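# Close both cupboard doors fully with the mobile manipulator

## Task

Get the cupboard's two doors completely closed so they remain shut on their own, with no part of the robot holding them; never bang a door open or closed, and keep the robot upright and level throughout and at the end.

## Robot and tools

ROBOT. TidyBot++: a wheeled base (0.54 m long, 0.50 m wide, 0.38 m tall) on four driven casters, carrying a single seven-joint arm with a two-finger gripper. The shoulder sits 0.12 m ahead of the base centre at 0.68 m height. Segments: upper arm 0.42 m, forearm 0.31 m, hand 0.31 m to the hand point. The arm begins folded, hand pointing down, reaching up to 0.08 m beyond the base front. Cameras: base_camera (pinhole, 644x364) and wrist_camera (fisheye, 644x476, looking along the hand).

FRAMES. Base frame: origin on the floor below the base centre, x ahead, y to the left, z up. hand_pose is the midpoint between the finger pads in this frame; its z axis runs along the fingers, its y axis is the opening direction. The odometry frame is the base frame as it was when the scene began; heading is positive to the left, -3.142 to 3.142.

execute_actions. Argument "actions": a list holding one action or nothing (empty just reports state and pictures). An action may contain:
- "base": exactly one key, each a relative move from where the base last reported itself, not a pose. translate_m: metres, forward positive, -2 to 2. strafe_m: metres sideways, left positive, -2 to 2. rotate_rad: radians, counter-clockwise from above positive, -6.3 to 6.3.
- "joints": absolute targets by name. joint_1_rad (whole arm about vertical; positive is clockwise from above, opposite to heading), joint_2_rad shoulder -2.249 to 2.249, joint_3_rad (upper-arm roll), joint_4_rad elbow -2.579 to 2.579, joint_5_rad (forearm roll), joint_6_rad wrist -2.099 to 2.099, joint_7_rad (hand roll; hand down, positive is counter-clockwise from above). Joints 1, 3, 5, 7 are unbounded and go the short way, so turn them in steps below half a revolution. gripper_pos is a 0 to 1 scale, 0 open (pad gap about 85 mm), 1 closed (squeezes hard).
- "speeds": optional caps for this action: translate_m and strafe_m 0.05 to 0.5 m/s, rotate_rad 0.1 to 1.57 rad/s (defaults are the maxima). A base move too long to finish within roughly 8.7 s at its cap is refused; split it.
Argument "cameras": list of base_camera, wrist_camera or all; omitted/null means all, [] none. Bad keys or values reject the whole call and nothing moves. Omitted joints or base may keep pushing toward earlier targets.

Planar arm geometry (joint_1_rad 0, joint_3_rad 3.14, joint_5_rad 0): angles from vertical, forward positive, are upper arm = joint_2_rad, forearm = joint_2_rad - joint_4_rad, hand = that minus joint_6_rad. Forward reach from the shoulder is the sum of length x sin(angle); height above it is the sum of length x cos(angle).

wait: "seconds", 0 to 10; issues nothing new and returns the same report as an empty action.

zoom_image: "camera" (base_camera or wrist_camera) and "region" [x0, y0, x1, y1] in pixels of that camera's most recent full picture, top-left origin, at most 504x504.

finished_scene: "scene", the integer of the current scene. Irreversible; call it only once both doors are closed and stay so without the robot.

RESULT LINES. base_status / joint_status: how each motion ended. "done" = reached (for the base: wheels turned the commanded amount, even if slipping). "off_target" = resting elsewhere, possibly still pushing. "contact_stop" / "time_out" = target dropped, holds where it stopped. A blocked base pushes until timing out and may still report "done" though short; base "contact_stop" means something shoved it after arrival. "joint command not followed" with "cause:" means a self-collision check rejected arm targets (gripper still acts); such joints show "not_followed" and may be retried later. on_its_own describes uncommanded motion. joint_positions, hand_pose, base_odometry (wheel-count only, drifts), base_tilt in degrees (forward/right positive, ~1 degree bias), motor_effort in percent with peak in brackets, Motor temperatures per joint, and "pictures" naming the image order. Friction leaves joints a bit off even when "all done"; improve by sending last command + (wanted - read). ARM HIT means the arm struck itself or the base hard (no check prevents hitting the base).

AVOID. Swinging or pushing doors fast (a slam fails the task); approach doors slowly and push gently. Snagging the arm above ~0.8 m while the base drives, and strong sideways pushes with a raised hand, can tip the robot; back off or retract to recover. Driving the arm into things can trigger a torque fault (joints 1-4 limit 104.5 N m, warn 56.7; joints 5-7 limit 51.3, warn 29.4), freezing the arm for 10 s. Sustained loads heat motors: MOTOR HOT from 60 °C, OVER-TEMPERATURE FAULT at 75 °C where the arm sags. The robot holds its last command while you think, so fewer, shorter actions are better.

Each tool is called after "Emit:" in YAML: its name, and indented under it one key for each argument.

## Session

Emit:
execute_actions:
  actions: []

Scene clock: 0.00 s.
Motor temperatures (°C, as the motors report them): [35 33 29 32 35 39 38]
base_odometry: x=+0.000 y=+0.000 heading=+0.000 (m, m, rad; odometry frame)
base_tilt: forward=-0.2 right=-0.5 (deg)
base_status: not commanded
joint_positions: joint_1_rad=-0.042 joint_2_rad=-0.350 joint_3_rad=+3.114 joint_4_rad=-2.562 joint_5_rad=+0.040 joint_6_rad=-0.889 joint_7_rad=+1.568 gripper_pos=+0.000
joint_status: not commanded
motor_effort: joint_1_rad=+0 joint_2_rad=+0 joint_3_rad=+1 joint_4_rad=+11 joint_5_rad=+1 joint_6_rad=+0 joint_7_rad=+0 (%)
hand_pose: x=+0.2396 y=-0.0010 z=+0.5782 quat_wxyz=(+0.020, +0.999, +0.045, +0.021) (m; base frame)
pictures: base_camera, wrist_camera
Images, in order (width x height): base_camera 644x364, wrist_camera 644x476.

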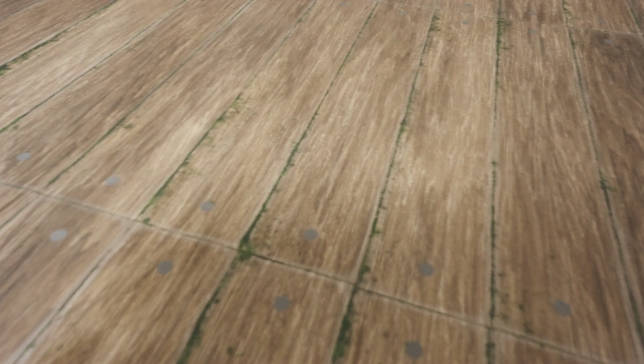

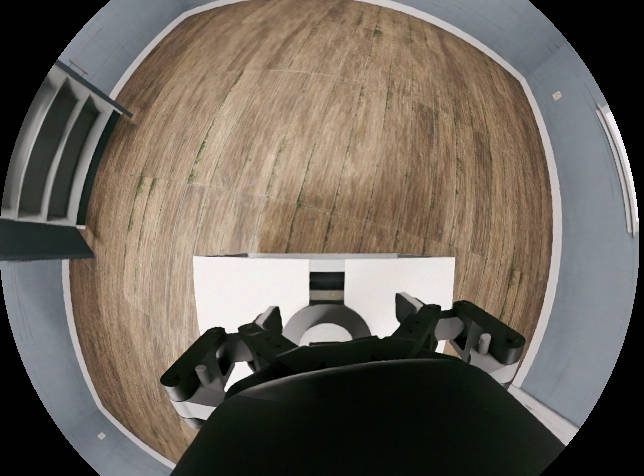

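Emit:
execute_actions:
  actions:
    - {"base":{"rotate_rad":1.25},"joints":{"joint_6_rad":0.2,"gripper_pos":1,"joint_1_rad":0,"joint_5_rad":0}}

Emit:
zoom_image:
  camera: "wrist_camera"
  region: [220,80,540,320]

Scene clock: 9.03 s.
Motor temperatures (°C, as the motors report them): [35 33 29 32 35 39 38]
base_odometry: x=+0.000 y=+0.000 heading=+1.249 (m, m, rad; odometry frame)
base_tilt: forward=-0.2 right=-0.5 (deg)
base_status: done
joint_positions: joint_1_rad=-0.016 joint_2_rad=-0.350 joint_3_rad=+3.114 joint_4_rad=-2.559 joint_5_rad=+0.037 joint_6_rad=+0.195 joint_7_rad=+1.568 gripper_pos=+0.999
joint_status: all done
motor_effort: joint_1_rad=+0(2) joint_2_rad=-6(6) joint_3_rad=+1(2) joint_4_rad=+18(19) joint_5_rad=+0(1) joint_6_rad=+10(11) joint_7_rad=+0(0) (%)
hand_pose: x=+0.5074 y=+0.0204 z=+0.7560 quat_wxyz=(-0.001, +0.845, +0.036, +0.534) (m; base frame)
pictures: base_camera, wrist_camera
Images, in order (width x height): base_camera 644x364, wrist_camera 644x476.

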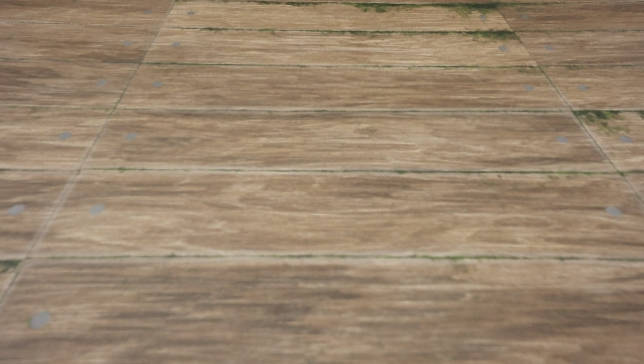

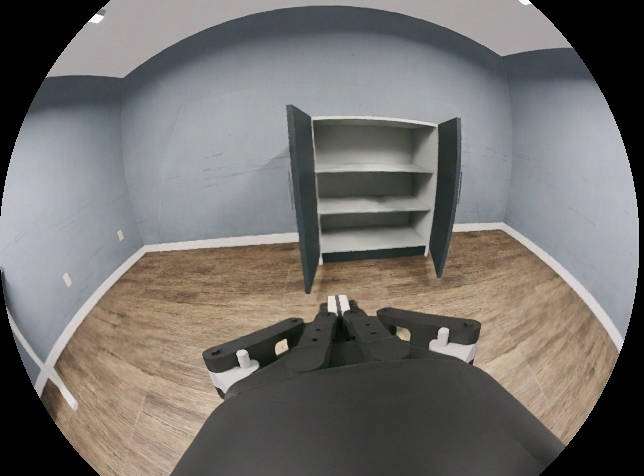

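Region (220, 80, 540, 320) of wrist_camera's 644x476 image, scaled by 1.575; it fills the top 378 rows of this view, and the rest is white.

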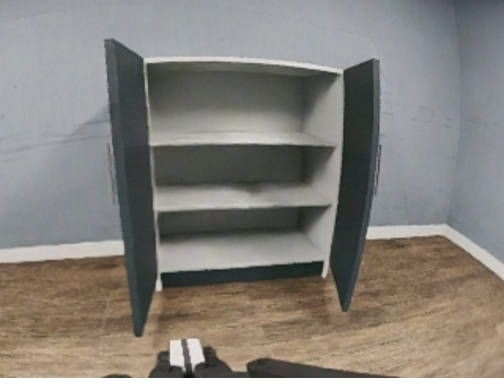

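Emit:
execute_actions:
  actions:
    - {"base":{"translate_m":0.68},"joints":{"joint_6_rad":0.62}}

Scene clock: 17.17 s.
Motor temperatures (°C, as the motors report them): [35 33 29 32 35 39 38]
base_odometry: x=+0.214 y=+0.646 heading=+1.250 (m, m, rad; odometry frame)
base_tilt: forward=-0.2 right=-0.5 (deg)
base_status: done
joint_positions: joint_1_rad=-0.015 joint_2_rad=-0.350 joint_3_rad=+3.114 joint_4_rad=-2.562 joint_5_rad=+0.036 joint_6_rad=+0.614 joint_7_rad=+1.568 gripper_pos=+0.999
joint_status: all done
motor_effort: joint_1_rad=+0(1) joint_2_rad=-6(9) joint_3_rad=+1(2) joint_4_rad=+18(20) joint_5_rad=+0(0) joint_6_rad=+11(11) joint_7_rad=+0(0) (%)
hand_pose: x=+0.5366 y=+0.0269 z=+0.8802 quat_wxyz=(-0.009, +0.716, +0.035, +0.697) (m; base frame)
pictures: base_camera, wrist_camera
Images, in order (width x height): base_camera 644x364, wrist_camera 644x476.

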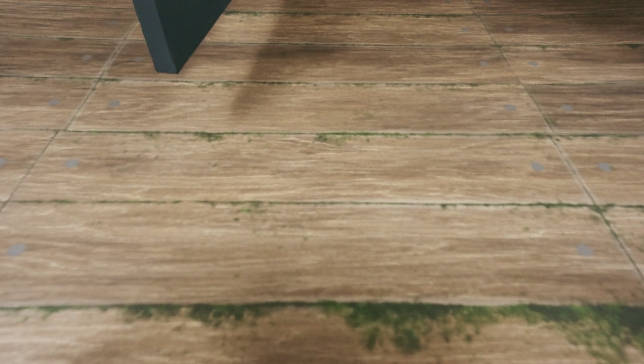

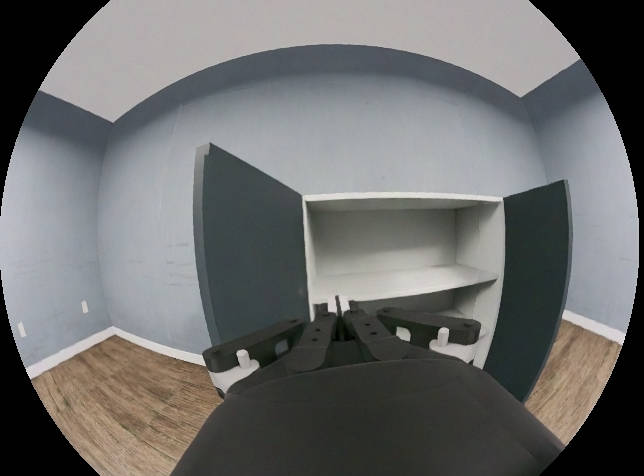

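Emit:
zoom_image:
  camera: "wrist_camera"
  region: [480,150,620,270]

Emit:
zoom_image:
  camera: "wrist_camera"
  region: [170,120,310,240]

Region (480, 150, 620, 270) of wrist_camera's 644x476 image, scaled by 3.600; it fills the top 432 rows of this view, and the rest is white.

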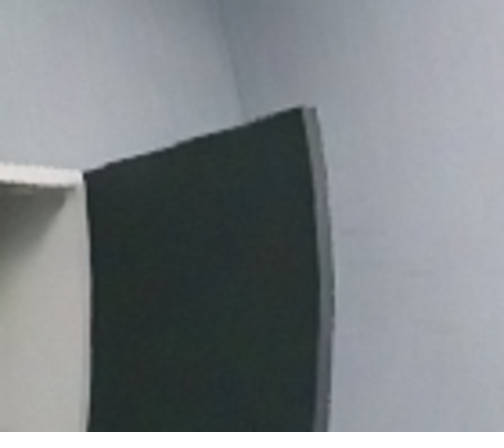

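Region (170, 120, 310, 240) of wrist_camera's 644x476 image, scaled by 3.600; it fills the top 432 rows of this view, and the rest is white.

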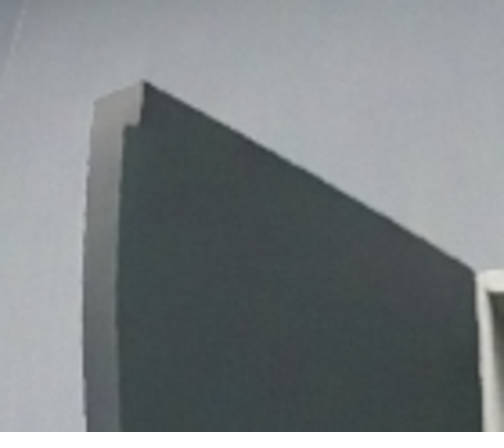

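Lip on left again; left first.

Emit:
execute_actions:
  actions:
    - {"base":{"strafe_m":0.36},"joints":{"joint_1_rad":0.2}}

Emit:
execute_actions:
  actions:
    - {"base":{"translate_m":0.25}}

Emit:
execute_actions:
  actions:
    - {"base":{"strafe_m":-0.5},"speeds":{"strafe_m":0.08}}

Scene clock: 29.50 s.
Motor temperatures (°C, as the motors report them): [35 33 29 32 35 39 38]
base_odometry: x=-0.128 y=+0.760 heading=+1.250 (m, m, rad; odometry frame)
base_tilt: forward=-0.2 right=-0.5 (deg)
base_status: done
joint_positions: joint_1_rad=+0.187 joint_2_rad=-0.350 joint_3_rad=+3.114 joint_4_rad=-2.562 joint_5_rad=+0.033 joint_6_rad=+0.614 joint_7_rad=+1.568 gripper_pos=+0.999
joint_status: all done
motor_effort: joint_1_rad=+0(1) joint_2_rad=-6(7) joint_3_rad=+1(3) joint_4_rad=+19(19) joint_5_rad=+0(1) joint_6_rad=+11(11) joint_7_rad=+0(0) (%)
hand_pose: x=+0.5335 y=-0.0578 z=+0.8802 quat_wxyz=(+0.061, +0.716, -0.039, +0.695) (m; base frame)
pictures: base_camera, wrist_camera
Images, in order (width x height): base_camera 644x364, wrist_camera 644x476.

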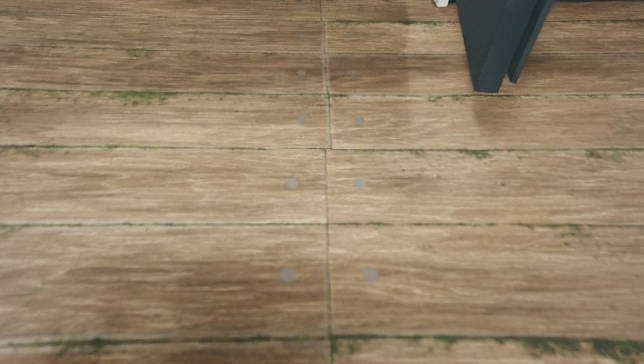

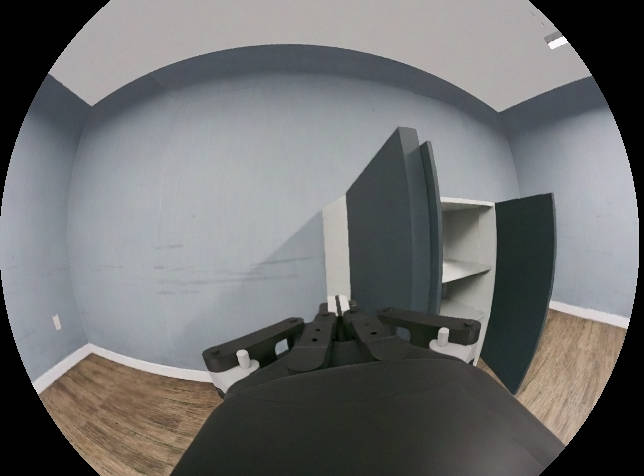

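Scene clock: 31.27 s.
Motor temperatures (°C, as the motors report them): [35 33 29 32 35 39 38]
base_odometry: x=-0.049 y=+0.997 heading=+1.250 (m, m, rad; odometry frame)
base_tilt: forward=-0.2 right=-0.5 (deg)
base_status: done
joint_positions: joint_1_rad=+0.187 joint_2_rad=-0.350 joint_3_rad=+3.114 joint_4_rad=-2.562 joint_5_rad=+0.033 joint_6_rad=+0.614 joint_7_rad=+1.568 gripper_pos=+0.999
joint_status: not commanded
motor_effort: joint_1_rad=+0(1) joint_2_rad=-7(9) joint_3_rad=+1(2) joint_4_rad=+19(20) joint_5_rad=+0(0) joint_6_rad=+11(11) joint_7_rad=+0(0) (%)
hand_pose: x=+0.5335 y=-0.0578 z=+0.8802 quat_wxyz=(+0.061, +0.716, -0.039, +0.695) (m; base frame)
pictures: base_camera, wrist_camera
Images, in order (width x height): base_camera 644x364, wrist_camera 644x476.

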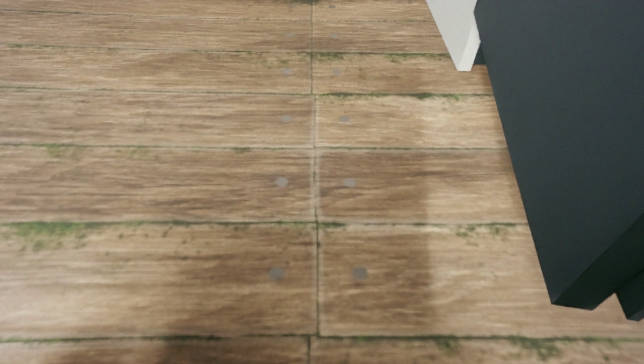

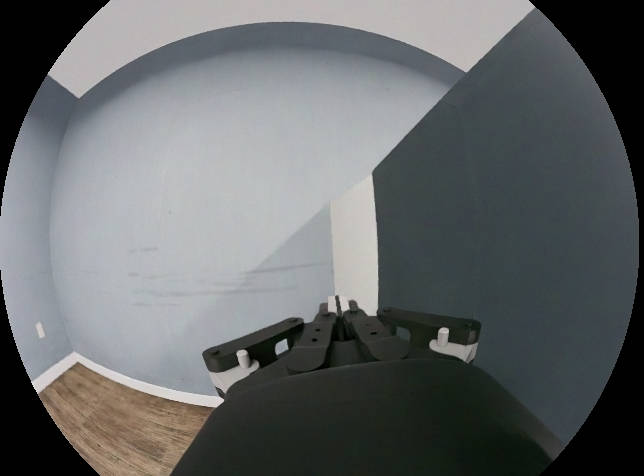

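Scene clock: 38.03 s.
Motor temperatures (°C, as the motors report them): [35 33 29 32 35 39 38]
base_odometry: x=+0.426 y=+0.839 heading=+1.250 (m, m, rad; odometry frame)
base_tilt: forward=-0.2 right=-0.5 (deg)
base_status: done
joint_positions: joint_1_rad=+0.187 joint_2_rad=-0.350 joint_3_rad=+3.112 joint_4_rad=-2.562 joint_5_rad=+0.033 joint_6_rad=+0.614 joint_7_rad=+1.568 gripper_pos=+0.999
joint_status: not commanded
motor_effort: joint_1_rad=+0(3) joint_2_rad=-6(7) joint_3_rad=+1(5) joint_4_rad=+19(21) joint_5_rad=-1(2) joint_6_rad=+11(11) joint_7_rad=+0(0) (%)
hand_pose: x=+0.5335 y=-0.0573 z=+0.8802 quat_wxyz=(+0.061, +0.716, -0.038, +0.695) (m; base frame)
pictures: base_camera, wrist_camera
Images, in order (width x height): base_camera 644x364, wrist_camera 644x476.

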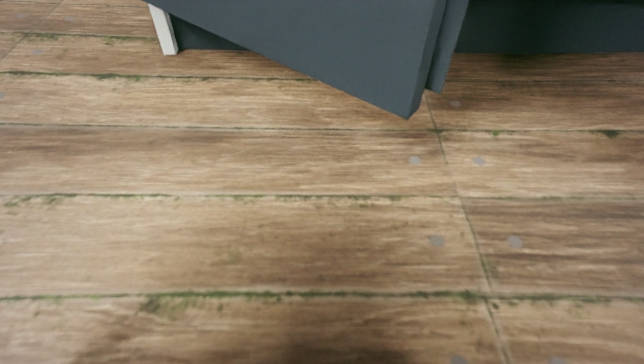

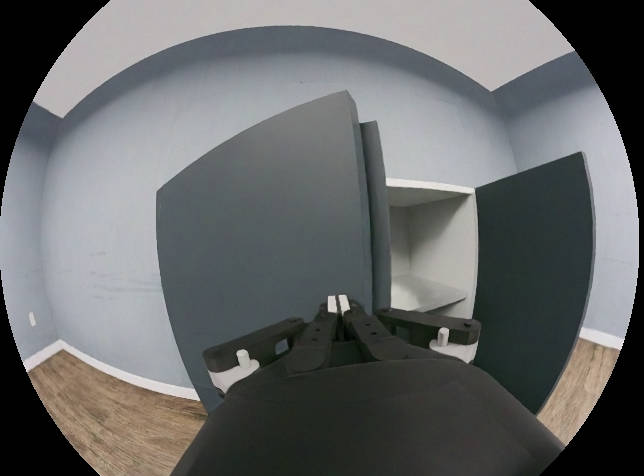

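Emit:
execute_actions:
  actions:
    - {"base":{"translate_m":0.25},"speeds":{"translate_m":0.055}}

Emit:
execute_actions:
  actions:
    - {"base":{"translate_m":-0.47},"joints":{"joint_1_rad":0.0}}

Emit:
execute_actions:
  actions:
    - {"base":{"strafe_m":-0.68}}

Scene clock: 49.30 s.
Motor temperatures (°C, as the motors report them): [35 33 29 32 35 39 38]
base_odometry: x=+0.505 y=+1.077 heading=+1.250 (m, m, rad; odometry frame)
base_tilt: forward=-0.2 right=-0.5 (deg)
base_status: done
joint_positions: joint_1_rad=+0.187 joint_2_rad=-0.351 joint_3_rad=+3.112 joint_4_rad=-2.562 joint_5_rad=+0.033 joint_6_rad=+0.614 joint_7_rad=+1.568 gripper_pos=+0.999
joint_status: not commanded
motor_effort: joint_1_rad=+0(1) joint_2_rad=-6(8) joint_3_rad=+1(1) joint_4_rad=+19(20) joint_5_rad=+0(0) joint_6_rad=+11(11) joint_7_rad=+0(0) (%)
hand_pose: x=+0.5334 y=-0.0573 z=+0.8803 quat_wxyz=(+0.061, +0.716, -0.038, +0.695) (m; base frame)
pictures: base_camera, wrist_camera
Images, in order (width x height): base_camera 644x364, wrist_camera 644x476.

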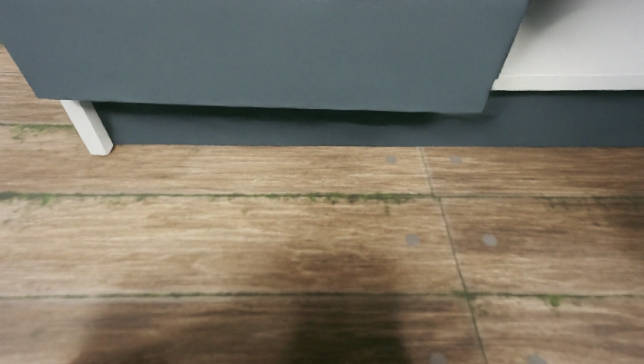

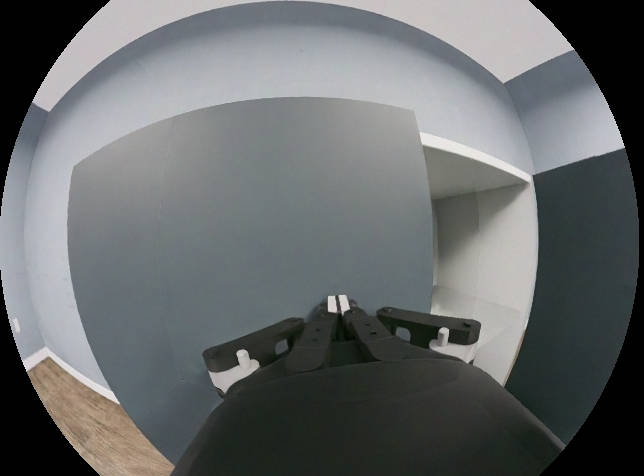

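Scene clock: 51.73 s.
Motor temperatures (°C, as the motors report them): [35 33 29 32 35 39 38]
base_odometry: x=+0.357 y=+0.631 heading=+1.250 (m, m, rad; odometry frame)
base_tilt: forward=-0.2 right=-0.5 (deg)
base_status: done
joint_positions: joint_1_rad=+0.014 joint_2_rad=-0.351 joint_3_rad=+3.112 joint_4_rad=-2.562 joint_5_rad=+0.033 joint_6_rad=+0.614 joint_7_rad=+1.568 gripper_pos=+0.999
joint_status: all done
motor_effort: joint_1_rad=+0(1) joint_2_rad=-6(10) joint_3_rad=+1(3) joint_4_rad=+19(20) joint_5_rad=+0(1) joint_6_rad=+11(11) joint_7_rad=+0(0) (%)
hand_pose: x=+0.5371 y=+0.0150 z=+0.8803 quat_wxyz=(+0.000, +0.716, +0.023, +0.697) (m; base frame)
pictures: base_camera, wrist_camera
Images, in order (width x height): base_camera 644x364, wrist_camera 644x476.

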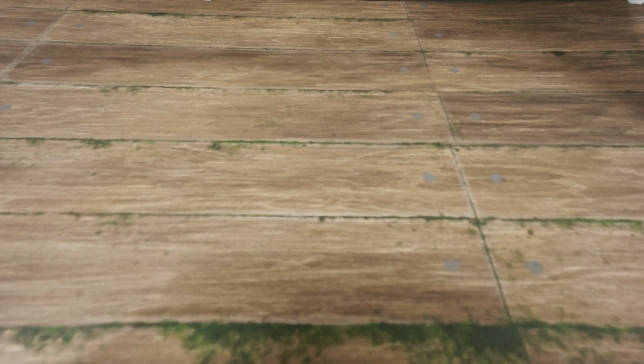

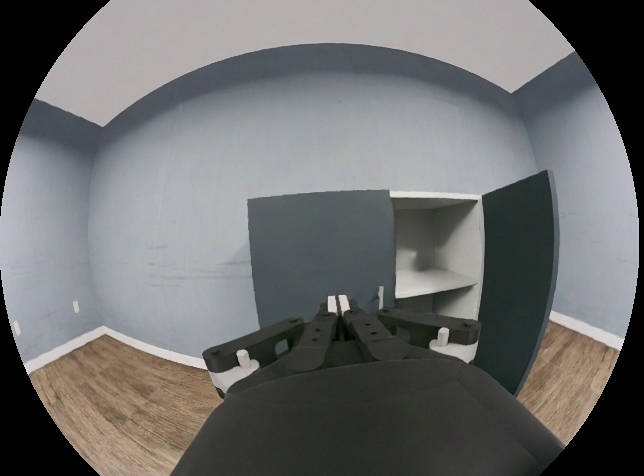

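Scene clock: 54.47 s.
Motor temperatures (°C, as the motors report them): [35 33 29 32 35 39 38]
base_odometry: x=+1.002 y=+0.416 heading=+1.250 (m, m, rad; odometry frame)
base_tilt: forward=-0.2 right=-0.5 (deg)
base_status: done
joint_positions: joint_1_rad=+0.013 joint_2_rad=-0.351 joint_3_rad=+3.112 joint_4_rad=-2.562 joint_5_rad=+0.032 joint_6_rad=+0.614 joint_7_rad=+1.568 gripper_pos=+0.999
joint_status: not commanded
motor_effort: joint_1_rad=+0(1) joint_2_rad=-6(6) joint_3_rad=+1(3) joint_4_rad=+19(19) joint_5_rad=+0(1) joint_6_rad=+11(11) joint_7_rad=+0(0) (%)
hand_pose: x=+0.5371 y=+0.0153 z=+0.8803 quat_wxyz=(+0.000, +0.716, +0.024, +0.697) (m; base frame)
pictures: base_camera, wrist_camera
Images, in order (width x height): base_camera 644x364, wrist_camera 644x476.

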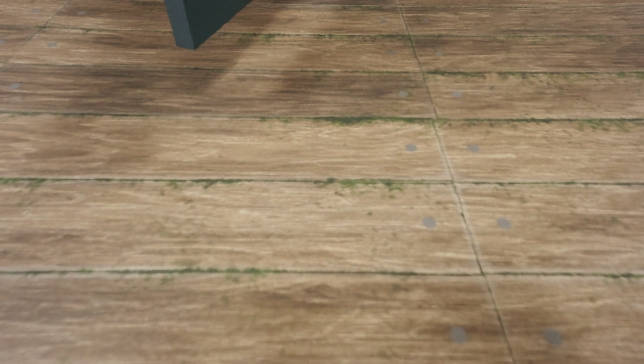

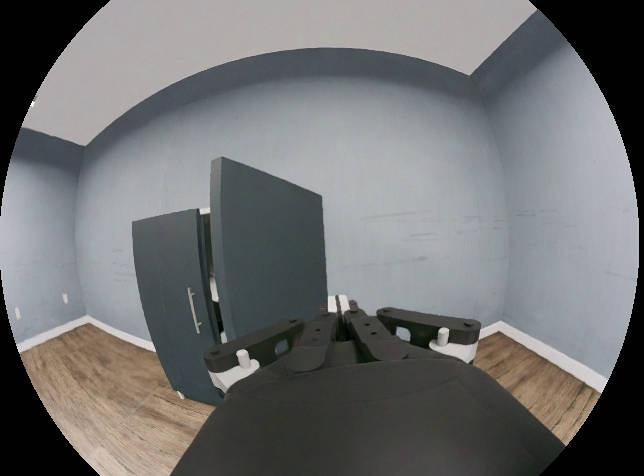

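Left is slightly ajar; the right door will press its lip.

Emit:
execute_actions:
  actions:
    - {"base":{"translate_m":0.3}}
  cameras: []

Emit:
execute_actions:
  actions:
    - {"base":{"strafe_m":0.33},"speeds":{"strafe_m":0.08}}

Emit:
execute_actions:
  actions:
    - {"base":{"translate_m":0.21},"speeds":{"translate_m":0.055}}

Scene clock: 61.83 s.
Motor temperatures (°C, as the motors report them): [35 33 29 32 35 39 38]
base_odometry: x=+1.097 y=+0.701 heading=+1.249 (m, m, rad; odometry frame)
base_tilt: forward=-0.2 right=-0.5 (deg)
base_status: done
joint_positions: joint_1_rad=+0.013 joint_2_rad=-0.351 joint_3_rad=+3.112 joint_4_rad=-2.562 joint_5_rad=+0.032 joint_6_rad=+0.614 joint_7_rad=+1.568 gripper_pos=+0.999
joint_status: not commanded
motor_effort: joint_1_rad=+0(0) joint_2_rad=-6(9) joint_3_rad=+1(1) joint_4_rad=+19(19) joint_5_rad=+0(0) joint_6_rad=+11(11) joint_7_rad=+0(0) (%)
hand_pose: x=+0.5371 y=+0.0153 z=+0.8802 quat_wxyz=(+0.000, +0.717, +0.024, +0.697) (m; base frame)
pictures: none
No camera images: the call's "cameras" was empty. Leave "cameras" out to get every camera's image.

Scene clock: 66.47 s.
Motor temperatures (°C, as the motors report them): [35 33 29 32 35 39 38]
base_odometry: x=+0.784 y=+0.805 heading=+1.249 (m, m, rad; odometry frame)
base_tilt: forward=-0.2 right=-0.6 (deg)
base_status: done
joint_positions: joint_1_rad=+0.013 joint_2_rad=-0.351 joint_3_rad=+3.114 joint_4_rad=-2.562 joint_5_rad=+0.028 joint_6_rad=+0.614 joint_7_rad=+1.568 gripper_pos=+0.999
joint_status: not commanded
motor_effort: joint_1_rad=+0(5) joint_2_rad=-6(7) joint_3_rad=+1(4) joint_4_rad=+19(20) joint_5_rad=+0(2) joint_6_rad=+11(11) joint_7_rad=+0(0) (%)
hand_pose: x=+0.5372 y=+0.0137 z=+0.8802 quat_wxyz=(+0.000, +0.717, +0.021, +0.697) (m; base frame)
pictures: base_camera, wrist_camera
Images, in order (width x height): base_camera 644x364, wrist_camera 644x476.

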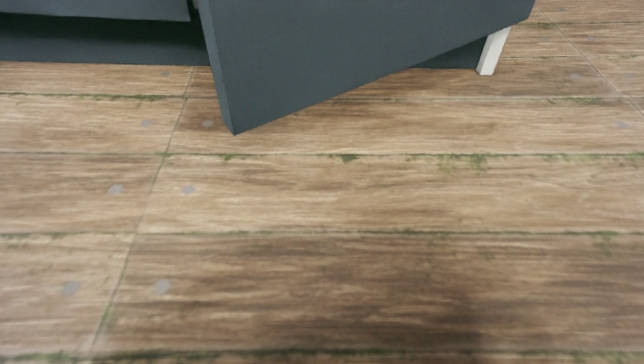

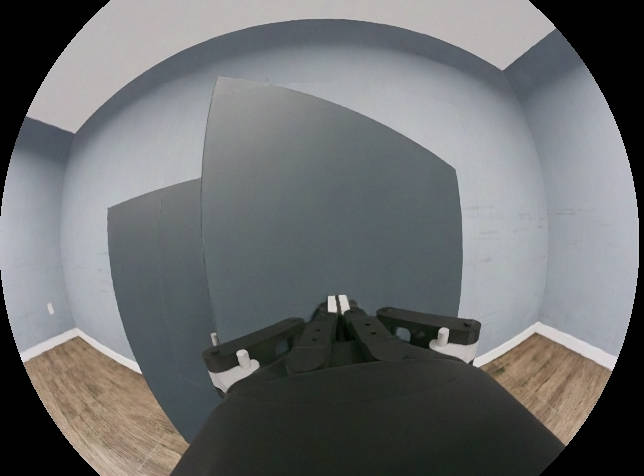

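Scene clock: 70.90 s.
Motor temperatures (°C, as the motors report them): [35 33 29 32 35 39 38]
base_odometry: x=+0.850 y=+1.004 heading=+1.249 (m, m, rad; odometry frame)
base_tilt: forward=-0.2 right=-0.5 (deg)
base_status: done
joint_positions: joint_1_rad=+0.012 joint_2_rad=-0.366 joint_3_rad=+3.114 joint_4_rad=-2.573 joint_5_rad=+0.028 joint_6_rad=+0.614 joint_7_rad=+1.568 gripper_pos=+0.999
joint_status: not commanded
motor_effort: joint_1_rad=+0(1) joint_2_rad=-1(7) joint_3_rad=+1(2) joint_4_rad=+22(29) joint_5_rad=+0(1) joint_6_rad=+10(12) joint_7_rad=+0(0) (%)
hand_pose: x=+0.5319 y=+0.0139 z=+0.8808 quat_wxyz=(+0.000, +0.715, +0.021, +0.699) (m; base frame)
pictures: base_camera, wrist_camera
Images, in order (width x height): base_camera 644x364, wrist_camera 644x476.

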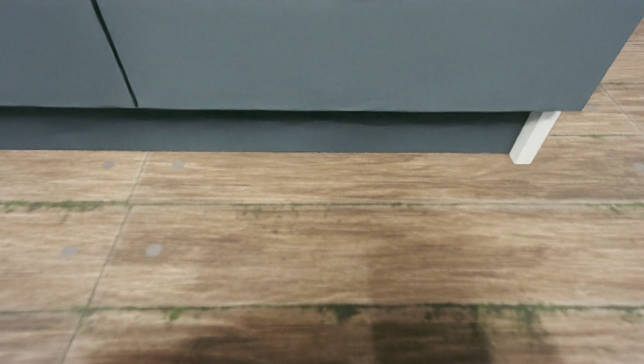

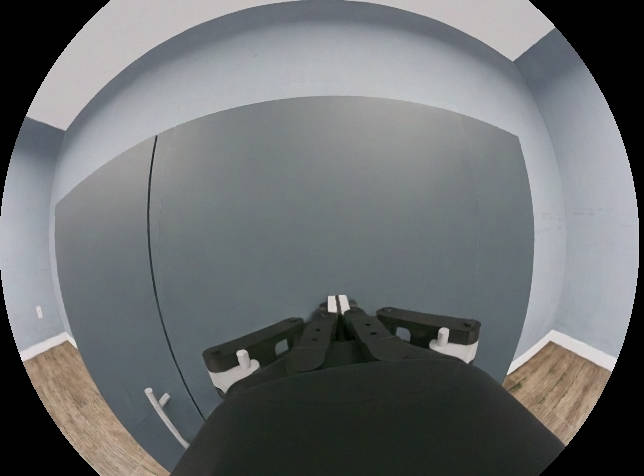

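Emit:
execute_actions:
  actions:
    - {"base":{"translate_m":-0.05}}

Scene clock: 79.90 s.
Motor temperatures (°C, as the motors report them): [35 33 29 32 35 39 38]
base_odometry: x=+0.834 y=+0.957 heading=+1.249 (m, m, rad; odometry frame)
base_tilt: forward=-0.2 right=-0.5 (deg)
base_status: done
joint_positions: joint_1_rad=+0.012 joint_2_rad=-0.357 joint_3_rad=+3.114 joint_4_rad=-2.567 joint_5_rad=+0.028 joint_6_rad=+0.614 joint_7_rad=+1.568 gripper_pos=+0.999
joint_status: not commanded
motor_effort: joint_1_rad=+0(0) joint_2_rad=-6(8) joint_3_rad=+1(2) joint_4_rad=+19(20) joint_5_rad=+0(0) joint_6_rad=+11(11) joint_7_rad=+0(0) (%)
hand_pose: x=+0.5349 y=+0.0139 z=+0.8808 quat_wxyz=(+0.000, +0.715, +0.021, +0.698) (m; base frame)
pictures: base_camera, wrist_camera
Images, in order (width x height): base_camera 644x364, wrist_camera 644x476.

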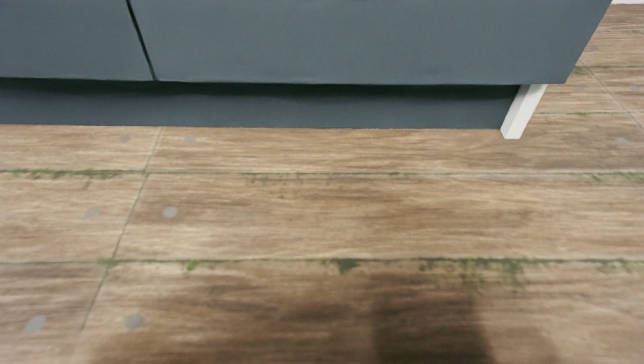

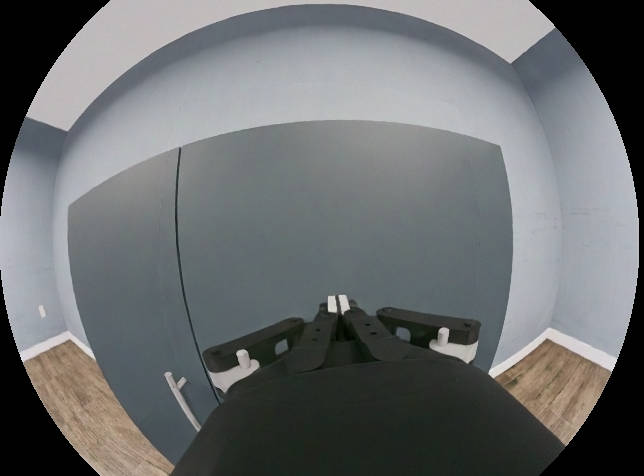

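Emit:
finished_scene:
  scene: 2

The scene is finished: the task was done.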